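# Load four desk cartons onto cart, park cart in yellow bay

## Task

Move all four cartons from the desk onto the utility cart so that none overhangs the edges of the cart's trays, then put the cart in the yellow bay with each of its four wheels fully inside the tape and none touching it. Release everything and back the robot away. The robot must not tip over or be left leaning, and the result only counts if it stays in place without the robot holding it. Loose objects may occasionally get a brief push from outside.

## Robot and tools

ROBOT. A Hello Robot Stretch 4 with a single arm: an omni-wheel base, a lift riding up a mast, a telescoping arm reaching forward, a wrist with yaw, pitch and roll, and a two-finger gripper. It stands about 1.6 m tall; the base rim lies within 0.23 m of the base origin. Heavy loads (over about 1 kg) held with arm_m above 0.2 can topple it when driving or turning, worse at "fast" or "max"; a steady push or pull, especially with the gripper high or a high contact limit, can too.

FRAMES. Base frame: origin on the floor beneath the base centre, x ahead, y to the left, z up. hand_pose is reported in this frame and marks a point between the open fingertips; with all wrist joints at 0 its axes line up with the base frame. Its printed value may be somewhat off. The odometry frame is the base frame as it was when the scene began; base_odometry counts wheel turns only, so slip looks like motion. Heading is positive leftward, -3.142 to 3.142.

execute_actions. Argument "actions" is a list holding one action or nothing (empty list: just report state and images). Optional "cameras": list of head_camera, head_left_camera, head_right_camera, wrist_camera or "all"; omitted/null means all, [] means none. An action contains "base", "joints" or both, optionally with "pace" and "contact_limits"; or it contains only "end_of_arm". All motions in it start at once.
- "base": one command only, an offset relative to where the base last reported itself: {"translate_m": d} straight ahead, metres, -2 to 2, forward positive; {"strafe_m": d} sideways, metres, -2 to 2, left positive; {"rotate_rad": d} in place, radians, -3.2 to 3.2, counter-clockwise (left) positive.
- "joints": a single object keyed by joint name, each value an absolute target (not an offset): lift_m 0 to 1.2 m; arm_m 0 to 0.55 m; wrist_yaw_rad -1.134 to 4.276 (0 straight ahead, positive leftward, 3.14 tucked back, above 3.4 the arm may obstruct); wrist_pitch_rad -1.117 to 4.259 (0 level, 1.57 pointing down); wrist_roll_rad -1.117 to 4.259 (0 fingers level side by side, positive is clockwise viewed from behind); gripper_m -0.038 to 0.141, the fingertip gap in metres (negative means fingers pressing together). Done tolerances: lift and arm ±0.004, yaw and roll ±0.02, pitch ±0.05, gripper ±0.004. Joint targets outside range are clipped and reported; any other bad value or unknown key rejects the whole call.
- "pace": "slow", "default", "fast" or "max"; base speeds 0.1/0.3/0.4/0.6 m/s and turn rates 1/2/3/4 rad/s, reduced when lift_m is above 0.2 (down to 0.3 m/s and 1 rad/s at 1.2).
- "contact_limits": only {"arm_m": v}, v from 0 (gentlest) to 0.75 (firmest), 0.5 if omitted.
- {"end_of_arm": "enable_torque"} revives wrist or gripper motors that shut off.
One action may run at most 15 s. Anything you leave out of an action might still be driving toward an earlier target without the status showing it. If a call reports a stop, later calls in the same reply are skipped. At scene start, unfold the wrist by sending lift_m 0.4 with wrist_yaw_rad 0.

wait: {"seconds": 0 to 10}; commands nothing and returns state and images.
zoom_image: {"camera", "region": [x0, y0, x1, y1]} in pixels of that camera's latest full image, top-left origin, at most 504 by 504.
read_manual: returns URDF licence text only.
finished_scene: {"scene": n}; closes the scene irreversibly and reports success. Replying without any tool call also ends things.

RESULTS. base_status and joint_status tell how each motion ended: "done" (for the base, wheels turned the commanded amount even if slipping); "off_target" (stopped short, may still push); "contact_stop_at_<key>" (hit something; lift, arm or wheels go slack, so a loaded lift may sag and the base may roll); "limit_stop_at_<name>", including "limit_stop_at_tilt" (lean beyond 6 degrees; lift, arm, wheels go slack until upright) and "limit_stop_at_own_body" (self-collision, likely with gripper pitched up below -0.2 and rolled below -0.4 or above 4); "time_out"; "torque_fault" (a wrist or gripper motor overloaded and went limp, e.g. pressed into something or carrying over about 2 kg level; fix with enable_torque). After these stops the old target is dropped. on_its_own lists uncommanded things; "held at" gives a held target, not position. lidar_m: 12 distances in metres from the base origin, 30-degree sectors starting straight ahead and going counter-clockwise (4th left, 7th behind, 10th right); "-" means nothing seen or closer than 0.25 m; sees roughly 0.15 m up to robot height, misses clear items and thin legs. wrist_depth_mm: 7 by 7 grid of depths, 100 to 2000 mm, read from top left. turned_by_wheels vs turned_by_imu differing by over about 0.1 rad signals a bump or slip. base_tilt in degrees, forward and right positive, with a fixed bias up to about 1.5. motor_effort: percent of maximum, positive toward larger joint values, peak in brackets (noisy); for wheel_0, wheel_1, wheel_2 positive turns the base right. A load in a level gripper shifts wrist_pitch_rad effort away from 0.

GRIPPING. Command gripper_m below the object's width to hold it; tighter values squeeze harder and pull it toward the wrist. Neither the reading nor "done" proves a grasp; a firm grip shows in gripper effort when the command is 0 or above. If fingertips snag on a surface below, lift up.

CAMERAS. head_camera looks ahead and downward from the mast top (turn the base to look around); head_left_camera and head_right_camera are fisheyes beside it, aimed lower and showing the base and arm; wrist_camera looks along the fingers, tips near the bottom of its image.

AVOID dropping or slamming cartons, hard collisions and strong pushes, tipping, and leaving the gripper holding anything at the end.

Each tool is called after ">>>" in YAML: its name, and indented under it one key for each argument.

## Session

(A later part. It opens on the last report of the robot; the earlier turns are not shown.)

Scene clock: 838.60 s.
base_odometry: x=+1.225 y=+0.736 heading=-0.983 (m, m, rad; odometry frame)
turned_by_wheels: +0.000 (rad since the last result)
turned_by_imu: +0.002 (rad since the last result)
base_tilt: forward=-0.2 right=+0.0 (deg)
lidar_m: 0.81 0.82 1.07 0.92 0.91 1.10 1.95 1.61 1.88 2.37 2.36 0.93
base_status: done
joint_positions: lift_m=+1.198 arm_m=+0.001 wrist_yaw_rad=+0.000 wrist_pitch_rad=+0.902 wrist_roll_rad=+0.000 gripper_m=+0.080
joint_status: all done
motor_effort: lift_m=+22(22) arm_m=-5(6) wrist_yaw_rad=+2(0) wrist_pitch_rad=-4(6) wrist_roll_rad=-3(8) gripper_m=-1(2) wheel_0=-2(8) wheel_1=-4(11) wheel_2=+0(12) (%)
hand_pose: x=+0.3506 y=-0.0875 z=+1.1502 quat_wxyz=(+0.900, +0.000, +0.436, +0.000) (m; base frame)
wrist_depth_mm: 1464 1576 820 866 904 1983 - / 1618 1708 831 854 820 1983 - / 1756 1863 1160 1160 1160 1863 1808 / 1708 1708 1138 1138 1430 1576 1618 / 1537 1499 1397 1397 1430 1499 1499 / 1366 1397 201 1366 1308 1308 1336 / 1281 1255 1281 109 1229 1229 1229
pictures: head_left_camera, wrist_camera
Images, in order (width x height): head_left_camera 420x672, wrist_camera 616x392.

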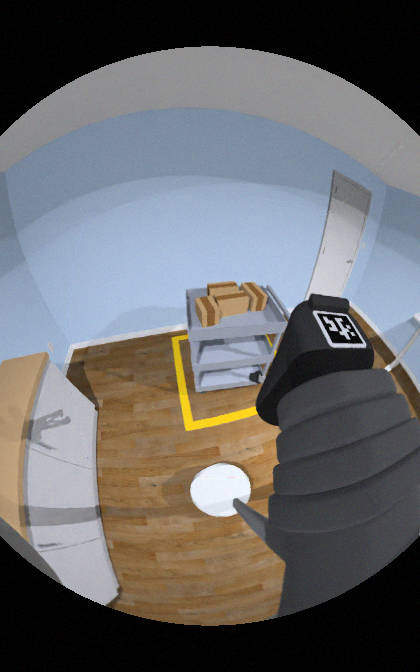

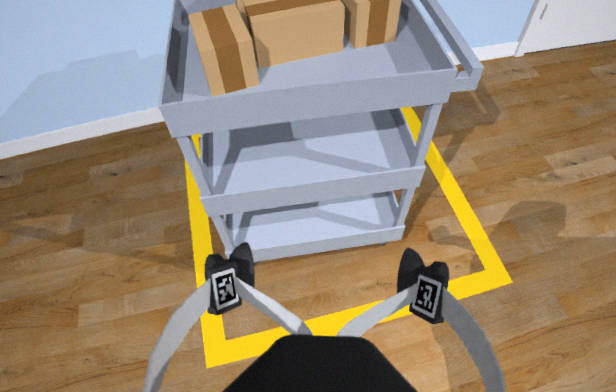

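>>> execute_actions:
  actions:
    - {"base":{"translate_m":0.38},"joints":{"arm_m":0.40,"wrist_pitch_rad":1.57,"wrist_roll_rad":1.57}}
  cameras: []

>>> execute_actions:
  actions:
    - {"joints":{"lift_m":0.94},"pace":"slow"}
  cameras: []

>>> execute_actions:
  actions:
    - {"joints":{"gripper_m":-0.01}}
  cameras: []

>>> execute_actions:
  actions:
    - {"base":{"strafe_m":-0.06},"pace":"slow"}
  cameras: []

>>> execute_actions:
  actions:
    - {"joints":{"gripper_m":0.08}}
  cameras: []

>>> execute_actions:
  actions:
    - {"joints":{"lift_m":1.2}}
  cameras: []

>>> execute_actions:
  actions:
    - {"base":{"translate_m":-0.38},"joints":{"arm_m":0,"wrist_roll_rad":0,"wrist_pitch_rad":0.9}}
  cameras: ["wrist_camera","head_left_camera"]

Scene clock: 852.47 s.
base_odometry: x=+1.436 y=+0.420 heading=-0.983 (m, m, rad; odometry frame)
turned_by_wheels: +0.000 (rad since the last result)
turned_by_imu: +0.001 (rad since the last result)
base_tilt: forward=-0.2 right=+0.1 (deg)
lidar_m: 0.43 0.44 1.65 1.02 1.03 1.22 2.39 1.97 2.65 2.27 2.27 0.50
base_status: done
joint_positions: lift_m=+1.198 arm_m=+0.399 wrist_yaw_rad=+0.000 wrist_pitch_rad=+1.570 wrist_roll_rad=+1.570 gripper_m=+0.080
joint_status: all done
motor_effort: lift_m=+22(22) arm_m=+5(8) wrist_yaw_rad=+1(3) wrist_pitch_rad=+1(5) wrist_roll_rad=+0(5) gripper_m=-2(3) wheel_0=+2(8) wheel_1=+3(11) wheel_2=+0(13) (%)
hand_pose: x=+0.5704 y=-0.0874 z=+1.0879 quat_wxyz=(+0.501, +0.500, +0.500, -0.499) (m; base frame)
wrist_depth_mm: 462 477 496 512 1281 1255 1281 / 504 404 512 517 1281 1255 1255 / 407 404 517 517 1308 1281 1281 / 410 415 521 521 1281 1078 1078 / 418 413 407 525 521 1098 1078 / 415 415 201 525 452 1308 1308 / 421 418 410 109 525 1336 1308
pictures: none
No camera images: the call's "cameras" was empty. Leave "cameras" out to get every camera's image.

Scene clock: 855.23 s.
base_odometry: x=+1.436 y=+0.420 heading=-0.983 (m, m, rad; odometry frame)
turned_by_wheels: +0.000 (rad since the last result)
turned_by_imu: +0.001 (rad since the last result)
base_tilt: forward=-0.2 right=+0.1 (deg)
lidar_m: 0.41 0.46 1.65 1.04 1.03 1.22 2.30 2.00 2.62 2.26 2.27 0.49
base_status: not commanded
joint_positions: lift_m=+0.940 arm_m=+0.399 wrist_yaw_rad=+0.000 wrist_pitch_rad=+1.570 wrist_roll_rad=+1.570 gripper_m=+0.080
joint_status: all done
motor_effort: lift_m=+12(21) arm_m=+3(5) wrist_yaw_rad=+1(3) wrist_pitch_rad=+1(11) wrist_roll_rad=-1(0) gripper_m=-1(4) wheel_0=+0(1) wheel_1=+2(3) wheel_2=+0(2) (%)
hand_pose: x=+0.5707 y=-0.0874 z=+0.8301 quat_wxyz=(+0.501, +0.500, +0.500, -0.499) (m; base frame)
wrist_depth_mm: 229 262 259 257 245 1008 1008 / 210 264 260 259 257 1025 1008 / 198 264 263 262 259 1025 1008 / 264 267 265 263 262 831 820 / 171 238 265 264 263 831 820 / 160 213 202 268 214 842 831 / 153 187 270 108 266 245 1042
pictures: none
No camera images: the call's "cameras" was empty. Leave "cameras" out to get every camera's image.

Scene clock: 856.90 s.
base_odometry: x=+1.436 y=+0.420 heading=-0.983 (m, m, rad; odometry frame)
turned_by_wheels: +0.000 (rad since the last result)
turned_by_imu: +0.001 (rad since the last result)
base_tilt: forward=-0.1 right=-0.1 (deg)
lidar_m: 0.44 0.43 1.62 1.01 1.04 1.20 2.29 2.00 2.64 2.25 2.25 0.47
base_status: not commanded
joint_positions: lift_m=+0.940 arm_m=+0.399 wrist_yaw_rad=+0.000 wrist_pitch_rad=+1.570 wrist_roll_rad=+1.570 gripper_m=-0.010
joint_status: all done
motor_effort: lift_m=+12(13) arm_m=+3(3) wrist_yaw_rad=+1(1) wrist_pitch_rad=+1(2) wrist_roll_rad=-1(1) gripper_m=-11(10) wheel_0=+0(0) wheel_1=+2(2) wheel_2=+0(0) (%)
hand_pose: x=+0.5707 y=-0.0874 z=+0.8301 quat_wxyz=(+0.500, +0.500, +0.500, -0.500) (m; base frame)
wrist_depth_mm: 229 262 260 257 246 1042 1025 / 211 264 263 258 256 1025 1008 / 199 264 264 262 259 1025 1025 / 265 267 265 264 262 831 831 / 172 239 266 264 263 831 831 / 160 218 182 205 187 831 831 / 153 185 271 109 266 235 1060
pictures: none
No camera images: the call's "cameras" was empty. Leave "cameras" out to get every camera's image.

Scene clock: 858.63 s.
base_odometry: x=+1.386 y=+0.387 heading=-0.983 (m, m, rad; odometry frame)
turned_by_wheels: +0.000 (rad since the last result)
turned_by_imu: +0.000 (rad since the last result)
base_tilt: forward=-0.2 right=+0.1 (deg)
lidar_m: 0.43 0.45 1.65 1.09 1.07 1.26 2.29 1.99 2.62 2.19 2.19 0.53
base_status: done
joint_positions: lift_m=+0.940 arm_m=+0.399 wrist_yaw_rad=+0.000 wrist_pitch_rad=+1.570 wrist_roll_rad=+1.570 gripper_m=-0.010
joint_status: not commanded
motor_effort: lift_m=+12(13) arm_m=+4(3) wrist_yaw_rad=+1(1) wrist_pitch_rad=+1(1) wrist_roll_rad=-2(1) gripper_m=-10(11) wheel_0=+1(7) wheel_1=-3(11) wheel_2=+0(0) (%)
hand_pose: x=+0.5707 y=-0.0874 z=+0.8301 quat_wxyz=(+0.500, +0.500, +0.500, -0.500) (m; base frame)
wrist_depth_mm: 263 262 259 258 257 1025 1008 / 264 264 259 259 258 1008 1025 / 227 265 262 262 259 1025 1025 / 212 266 266 263 262 866 820 / 202 270 267 265 262 831 820 / 272 267 182 205 187 931 831 / 177 212 270 109 266 219 1042
pictures: none
No camera images: the call's "cameras" was empty. Leave "cameras" out to get every camera's image.

Scene clock: 860.30 s.
base_odometry: x=+1.386 y=+0.387 heading=-0.983 (m, m, rad; odometry frame)
turned_by_wheels: +0.000 (rad since the last result)
turned_by_imu: +0.001 (rad since the last result)
base_tilt: forward=-0.2 right=+0.1 (deg)
lidar_m: 0.43 0.46 1.67 1.09 1.07 1.27 2.27 1.97 2.64 2.22 2.21 0.50
base_status: not commanded
joint_positions: lift_m=+0.940 arm_m=+0.399 wrist_yaw_rad=+0.001 wrist_pitch_rad=+1.566 wrist_roll_rad=+1.570 gripper_m=+0.080
joint_status: all done
motor_effort: lift_m=+13(13) arm_m=+3(3) wrist_yaw_rad=-1(2) wrist_pitch_rad=+12(12) wrist_roll_rad=-2(1) gripper_m=-3(11) wheel_0=+2(2) wheel_1=-3(3) wheel_2=+0(0) (%)
hand_pose: x=+0.5718 y=-0.0874 z=+0.8301 quat_wxyz=(+0.502, +0.501, +0.499, -0.498) (m; base frame)
wrist_depth_mm: 264 263 259 257 254 1025 1008 / 266 265 260 259 257 1025 1008 / 223 266 264 263 258 1042 1008 / 207 267 265 263 262 878 820 / 200 268 266 265 262 820 820 / 273 258 202 267 197 866 831 / 175 213 271 108 266 226 1042
pictures: none
No camera images: the call's "cameras" was empty. Leave "cameras" out to get every camera's image.

Scene clock: 862.43 s.
base_odometry: x=+1.386 y=+0.387 heading=-0.983 (m, m, rad; odometry frame)
turned_by_wheels: +0.000 (rad since the last result)
turned_by_imu: +0.001 (rad since the last result)
base_tilt: forward=-0.2 right=+0.0 (deg)
lidar_m: 0.44 0.45 1.69 1.10 1.07 1.29 2.34 1.98 2.62 2.19 2.19 0.51
base_status: not commanded
joint_positions: lift_m=+1.198 arm_m=+0.399 wrist_yaw_rad=+0.000 wrist_pitch_rad=+1.570 wrist_roll_rad=+1.570 gripper_m=+0.080
joint_status: all done
joint sent to its limit — the command would take lift_m past its upper limit, so that joint was sent only as far as its limit.
motor_effort: lift_m=+22(21) arm_m=+3(3) wrist_yaw_rad=+1(1) wrist_pitch_rad=+1(12) wrist_roll_rad=-2(1) gripper_m=-4(1) wheel_0=+2(2) wheel_1=-3(3) wheel_2=+0(0) (%)
hand_pose: x=+0.5707 y=-0.0874 z=+1.0879 quat_wxyz=(+0.501, +0.500, +0.500, -0.499) (m; base frame)
wrist_depth_mm: 1281 1281 449 462 1281 1255 1229 / 469 488 517 517 1281 1281 1255 / 525 410 521 521 1281 1255 1255 / 413 407 521 517 1308 1078 1078 / 415 427 477 525 521 1078 1078 / 421 415 202 530 455 1308 1281 / 418 421 413 109 1336 1308 1308
pictures: none
No camera images: the call's "cameras" was empty. Leave "cameras" out to get every camera's image.

Scene clock: 865.17 s.
base_odometry: x=+1.175 y=+0.703 heading=-0.983 (m, m, rad; odometry frame)
turned_by_wheels: +0.000 (rad since the last result)
turned_by_imu: +0.001 (rad since the last result)
base_tilt: forward=-0.1 right=-0.1 (deg)
lidar_m: 0.81 0.86 1.19 0.98 0.98 1.14 1.95 1.61 2.17 2.30 2.30 0.93
base_status: done
joint_positions: lift_m=+1.198 arm_m=+0.001 wrist_yaw_rad=+0.000 wrist_pitch_rad=+0.902 wrist_roll_rad=+0.000 gripper_m=+0.080
joint_status: all done
motor_effort: lift_m=+22(22) arm_m=-4(4) wrist_yaw_rad=+2(1) wrist_pitch_rad=-3(6) wrist_roll_rad=-3(9) gripper_m=-5(3) wheel_0=-2(6) wheel_1=-4(10) wheel_2=+0(10) (%)
hand_pose: x=+0.3506 y=-0.0875 z=+1.1502 quat_wxyz=(+0.900, +0.000, +0.436, +0.000) (m; base frame)
wrist_depth_mm: 1464 1499 831 891 931 - - / 1618 1618 809 820 831 - - / 1808 1863 1138 1229 1229 1808 1808 / 1708 1708 1098 1118 1576 1618 1576 / 1537 1537 1397 1464 1464 1464 1464 / 1397 1397 201 1336 1308 1281 1336 / 1281 1281 1281 109 1281 1255 1229
pictures: head_left_camera, wrist_camera
Images, in order (width x height): head_left_camera 420x672, wrist_camera 616x392.

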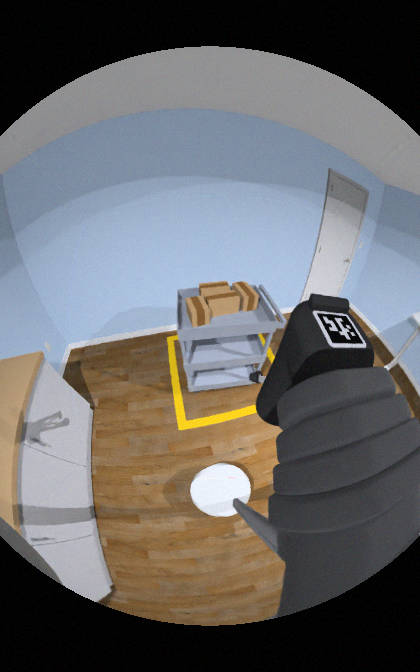

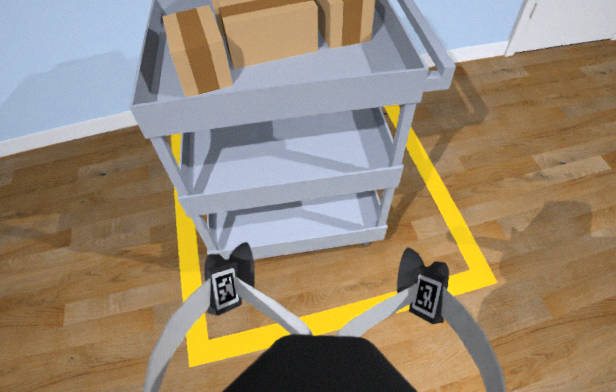

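>>> execute_actions:
  actions:
    - {"base":{"translate_m":0.38},"joints":{"arm_m":0.36,"wrist_pitch_rad":1.57,"wrist_roll_rad":1.57}}
  cameras: ["wrist_camera"]

Scene clock: 871.30 s.
base_odometry: x=+1.386 y=+0.386 heading=-0.983 (m, m, rad; odometry frame)
turned_by_wheels: +0.000 (rad since the last result)
turned_by_imu: +0.001 (rad since the last result)
base_tilt: forward=-0.2 right=+0.1 (deg)
lidar_m: 0.45 0.43 1.65 1.09 1.08 1.27 2.37 1.97 2.62 2.17 2.20 0.51
base_status: done
joint_positions: lift_m=+1.198 arm_m=+0.359 wrist_yaw_rad=+0.000 wrist_pitch_rad=+1.570 wrist_roll_rad=+1.570 gripper_m=+0.080
joint_status: all done
motor_effort: lift_m=+22(22) arm_m=+5(5) wrist_yaw_rad=+1(3) wrist_pitch_rad=+1(3) wrist_roll_rad=+0(4) gripper_m=-3(3) wheel_0=+1(6) wheel_1=+3(7) wheel_2=+0(12) (%)
hand_pose: x=+0.5305 y=-0.0874 z=+1.0880 quat_wxyz=(+0.501, +0.500, +0.500, -0.499) (m; base frame)
wrist_depth_mm: 1336 891 452 1255 1281 1308 1255 / 466 521 521 512 1281 1281 1255 / 525 469 521 517 1281 1281 1281 / 413 410 525 521 1281 1098 1078 / 415 413 512 525 1308 1078 1281 / 424 415 201 530 452 1308 1308 / 424 415 445 109 1336 1308 1308
pictures: wrist_camera
Images, in order (width x height): wrist_camera 616x392.

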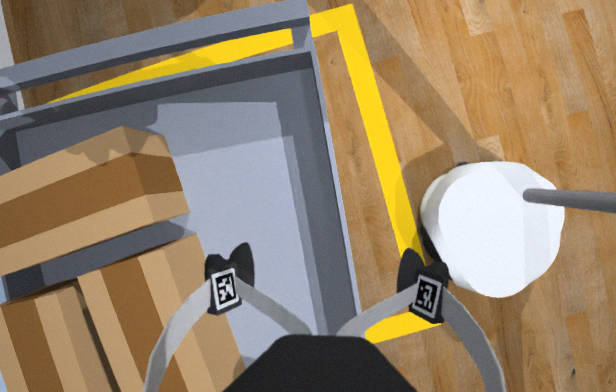

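>>> execute_actions:
  actions:
    - {"joints":{"arm_m":0.315}}
  cameras: []

>>> execute_actions:
  actions:
    - {"joints":{"lift_m":0.94},"pace":"slow"}
  cameras: []

>>> execute_actions:
  actions:
    - {"joints":{"gripper_m":-0.01}}
  cameras: []

>>> execute_actions:
  actions:
    - {"base":{"strafe_m":-0.06},"pace":"slow"}
  cameras: []

>>> execute_actions:
  actions:
    - {"joints":{"gripper_m":0.08}}
  cameras: []

>>> execute_actions:
  actions:
    - {"joints":{"lift_m":1.2}}
  cameras: []

>>> execute_actions:
  actions:
    - {"base":{"translate_m":-0.38},"joints":{"arm_m":0,"wrist_roll_rad":0,"wrist_pitch_rad":0.9}}
  cameras: ["wrist_camera","head_left_camera"]

Scene clock: 879.40 s.
base_odometry: x=+1.386 y=+0.386 heading=-0.983 (m, m, rad; odometry frame)
turned_by_wheels: +0.000 (rad since the last result)
turned_by_imu: +0.001 (rad since the last result)
base_tilt: forward=-0.1 right=+0.1 (deg)
lidar_m: 0.46 0.45 1.63 1.09 1.08 1.27 2.38 1.99 2.62 2.22 2.20 0.52
base_status: not commanded
joint_positions: lift_m=+1.198 arm_m=+0.316 wrist_yaw_rad=+0.000 wrist_pitch_rad=+1.570 wrist_roll_rad=+1.570 gripper_m=+0.080
joint_status: all done
motor_effort: lift_m=+22(22) arm_m=-5(6) wrist_yaw_rad=+1(0) wrist_pitch_rad=+1(1) wrist_roll_rad=+0(0) gripper_m=-2(2) wheel_0=+2(2) wheel_1=+3(3) wheel_2=-1(0) (%)
hand_pose: x=+0.4870 y=-0.0874 z=+1.0880 quat_wxyz=(+0.501, +0.500, +0.500, -0.499) (m; base frame)
wrist_depth_mm: 1308 459 459 1281 1281 1229 1255 / 473 521 517 1281 1281 1281 1281 / 410 525 521 1308 1255 1281 1281 / 413 462 525 778 1308 1060 1078 / 418 480 525 525 1308 1078 1308 / 421 415 202 530 1308 1336 1308 / 421 421 535 109 1308 1336 1308
pictures: none
No camera images: the call's "cameras" was empty. Leave "cameras" out to get every camera's image.

Scene clock: 882.17 s.
base_odometry: x=+1.386 y=+0.386 heading=-0.983 (m, m, rad; odometry frame)
turned_by_wheels: +0.000 (rad since the last result)
turned_by_imu: +0.001 (rad since the last result)
base_tilt: forward=-0.1 right=-0.1 (deg)
lidar_m: 0.43 0.44 1.66 1.07 1.09 1.29 2.30 1.98 2.62 2.20 2.21 0.53
base_status: not commanded
joint_positions: lift_m=+0.940 arm_m=+0.316 wrist_yaw_rad=+0.000 wrist_pitch_rad=+1.570 wrist_roll_rad=+1.570 gripper_m=+0.080
joint_status: all done
motor_effort: lift_m=+12(19) arm_m=-5(5) wrist_yaw_rad=+1(1) wrist_pitch_rad=+1(1) wrist_roll_rad=+0(0) gripper_m=-2(2) wheel_0=+1(1) wheel_1=+3(3) wheel_2=+0(0) (%)
hand_pose: x=+0.4870 y=-0.0874 z=+0.8301 quat_wxyz=(+0.501, +0.500, +0.500, -0.499) (m; base frame)
wrist_depth_mm: 264 262 259 1042 1008 1025 1008 / 266 263 260 1042 1025 1025 1025 / 267 265 262 1025 1042 1025 1042 / 268 267 265 585 1060 831 820 / 271 268 267 591 1060 831 820 / 273 271 201 267 1060 842 842 / 270 274 272 109 1060 1042 1060
pictures: none
No camera images: the call's "cameras" was empty. Leave "cameras" out to get every camera's image.

Scene clock: 883.83 s.
base_odometry: x=+1.386 y=+0.386 heading=-0.983 (m, m, rad; odometry frame)
turned_by_wheels: +0.000 (rad since the last result)
turned_by_imu: +0.001 (rad since the last result)
base_tilt: forward=-0.1 right=+0.1 (deg)
lidar_m: 0.38 0.44 1.65 1.09 1.09 1.28 2.29 1.98 2.64 2.22 2.20 0.51
base_status: not commanded
joint_positions: lift_m=+0.940 arm_m=+0.316 wrist_yaw_rad=+0.002 wrist_pitch_rad=+1.569 wrist_roll_rad=+1.569 gripper_m=-0.010
joint_status: all done
motor_effort: lift_m=+16(16) arm_m=-5(4) wrist_yaw_rad=-3(10) wrist_pitch_rad=+2(27) wrist_roll_rad=+2(2) gripper_m=-16(17) wheel_0=+1(2) wheel_1=+3(3) wheel_2=+0(0) (%)
hand_pose: x=+0.4873 y=-0.0874 z=+0.8299 quat_wxyz=(+0.501, +0.499, +0.500, -0.499) (m; base frame)
wrist_depth_mm: 260 259 257 1008 1025 1008 1025 / 263 259 257 1042 1025 1025 1008 / 264 263 260 259 1042 1042 1025 / 267 264 262 262 1025 831 820 / 270 266 266 263 1042 831 831 / 260 268 184 206 186 854 842 / 249 270 268 109 1060 1060 1042
pictures: none
No camera images: the call's "cameras" was empty. Leave "cameras" out to get every camera's image.

Scene clock: 885.57 s.
base_odometry: x=+1.336 y=+0.353 heading=-0.983 (m, m, rad; odometry frame)
turned_by_wheels: +0.000 (rad since the last result)
turned_by_imu: +0.001 (rad since the last result)
base_tilt: forward=-0.1 right=+0.0 (deg)
lidar_m: 0.41 0.42 1.68 1.15 1.14 1.31 1.99 1.95 2.64 2.14 2.10 0.47
base_status: done
joint_positions: lift_m=+0.940 arm_m=+0.316 wrist_yaw_rad=+0.002 wrist_pitch_rad=+1.570 wrist_roll_rad=+1.569 gripper_m=-0.010
joint_status: not commanded
motor_effort: lift_m=+16(16) arm_m=-4(4) wrist_yaw_rad=-4(4) wrist_pitch_rad=+0(7) wrist_roll_rad=+3(2) gripper_m=-17(17) wheel_0=+6(15) wheel_1=-2(10) wheel_2=+1(0) (%)
hand_pose: x=+0.4870 y=-0.0874 z=+0.8299 quat_wxyz=(+0.501, +0.499, +0.501, -0.499) (m; base frame)
wrist_depth_mm: 260 259 256 1025 1025 1025 1025 / 263 260 258 1042 1042 1025 1008 / 265 263 260 809 1042 1008 1025 / 267 265 263 262 1025 831 831 / 268 267 265 263 1060 820 831 / 268 268 184 205 186 854 842 / 249 271 270 109 1078 1060 1060
pictures: none
No camera images: the call's "cameras" was empty. Leave "cameras" out to get every camera's image.

Scene clock: 887.23 s.
base_odometry: x=+1.336 y=+0.353 heading=-0.983 (m, m, rad; odometry frame)
turned_by_wheels: +0.000 (rad since the last result)
turned_by_imu: +0.000 (rad since the last result)
base_tilt: forward=+0.0 right=+0.1 (deg)
lidar_m: 0.41 0.40 1.68 1.14 1.14 1.32 1.97 1.95 2.62 2.14 2.11 0.49
base_status: not commanded
joint_positions: lift_m=+0.940 arm_m=+0.316 wrist_yaw_rad=+0.000 wrist_pitch_rad=+1.570 wrist_roll_rad=+1.570 gripper_m=+0.080
joint_status: all done
motor_effort: lift_m=+16(16) arm_m=-4(5) wrist_yaw_rad=+0(4) wrist_pitch_rad=-1(3) wrist_roll_rad=+0(2) gripper_m=-3(17) wheel_0=+3(6) wheel_1=-2(2) wheel_2=+0(0) (%)
hand_pose: x=+0.4868 y=-0.0874 z=+0.8299 quat_wxyz=(+0.500, +0.500, +0.500, -0.500) (m; base frame)
wrist_depth_mm: 263 262 259 1025 1042 1025 1008 / 264 264 263 1042 1025 1025 1025 / 268 266 264 831 1042 1025 1025 / 267 265 264 265 1042 831 820 / 270 270 267 266 1042 842 831 / 273 271 201 266 1060 831 842 / 249 273 271 109 1060 1042 1042
pictures: none
No camera images: the call's "cameras" was empty. Leave "cameras" out to get every camera's image.

Scene clock: 889.37 s.
base_odometry: x=+1.336 y=+0.353 heading=-0.983 (m, m, rad; odometry frame)
turned_by_wheels: +0.000 (rad since the last result)
turned_by_imu: +0.001 (rad since the last result)
base_tilt: forward=-0.2 right=-0.1 (deg)
lidar_m: 0.40 0.42 1.69 1.15 1.13 1.35 2.35 1.96 2.61 2.14 2.16 0.50
base_status: not commanded
joint_positions: lift_m=+1.198 arm_m=+0.316 wrist_yaw_rad=+0.000 wrist_pitch_rad=+1.570 wrist_roll_rad=+1.570 gripper_m=+0.080
joint_status: all done
joint sent to its limit — the command would take lift_m past its upper limit, so that joint was sent only as far as its limit.
motor_effort: lift_m=+22(26) arm_m=-4(4) wrist_yaw_rad=+0(1) wrist_pitch_rad=+0(1) wrist_roll_rad=+0(0) gripper_m=-2(2) wheel_0=+3(3) wheel_1=-2(2) wheel_2=+0(1) (%)
hand_pose: x=+0.4869 y=-0.0874 z=+1.0879 quat_wxyz=(+0.501, +0.500, +0.500, -0.499) (m; base frame)
wrist_depth_mm: 1308 1308 449 1281 1281 1281 1255 / 469 480 517 1308 1308 1281 1255 / 525 521 521 768 1281 1255 1281 / 410 439 525 521 1308 1078 1078 / 415 469 525 530 1308 1078 1308 / 433 415 202 530 1336 1281 1281 / 427 418 488 109 1336 1336 1308
pictures: none
No camera images: the call's "cameras" was empty. Leave "cameras" out to get every camera's image.

Scene clock: 892.10 s.
base_odometry: x=+1.125 y=+0.669 heading=-0.983 (m, m, rad; odometry frame)
turned_by_wheels: +0.000 (rad since the last result)
turned_by_imu: +0.001 (rad since the last result)
base_tilt: forward=-0.1 right=+0.1 (deg)
lidar_m: 0.77 0.81 1.25 1.04 1.04 1.25 1.90 1.57 2.20 2.24 2.25 0.92
base_status: done
joint_positions: lift_m=+1.198 arm_m=+0.001 wrist_yaw_rad=+0.000 wrist_pitch_rad=+0.902 wrist_roll_rad=+0.000 gripper_m=+0.080
joint_status: all done
motor_effort: lift_m=+22(22) arm_m=-5(5) wrist_yaw_rad=+2(0) wrist_pitch_rad=-4(6) wrist_roll_rad=-2(5) gripper_m=-3(5) wheel_0=-2(7) wheel_1=-4(9) wheel_2=+0(12) (%)
hand_pose: x=+0.3507 y=-0.0875 z=+1.1502 quat_wxyz=(+0.900, +0.000, +0.436, +0.000) (m; base frame)
wrist_depth_mm: 1499 1464 820 866 931 - - / 1661 917 831 866 820 - - / 1863 1808 1160 1160 1205 1808 1756 / 1661 1618 1098 1118 1537 1661 1661 / 1499 1537 1366 1397 1464 1464 1464 / 1397 1397 201 1366 1336 1336 1366 / 1308 1281 1281 109 1255 1229 1229
pictures: head_left_camera, wrist_camera
Images, in order (width x height): head_left_camera 420x672, wrist_camera 616x392.

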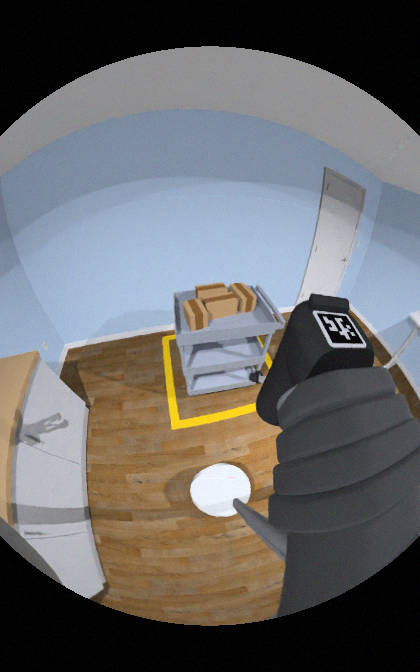

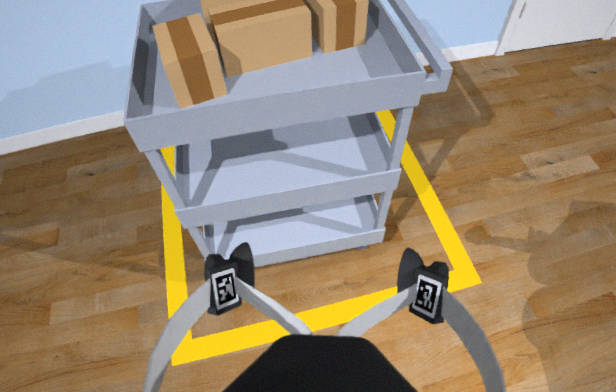

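Cart has moved inward and now looks to be inside the bay.

>>> finished_scene:
  scene: 2

The scene is finished: the task was done.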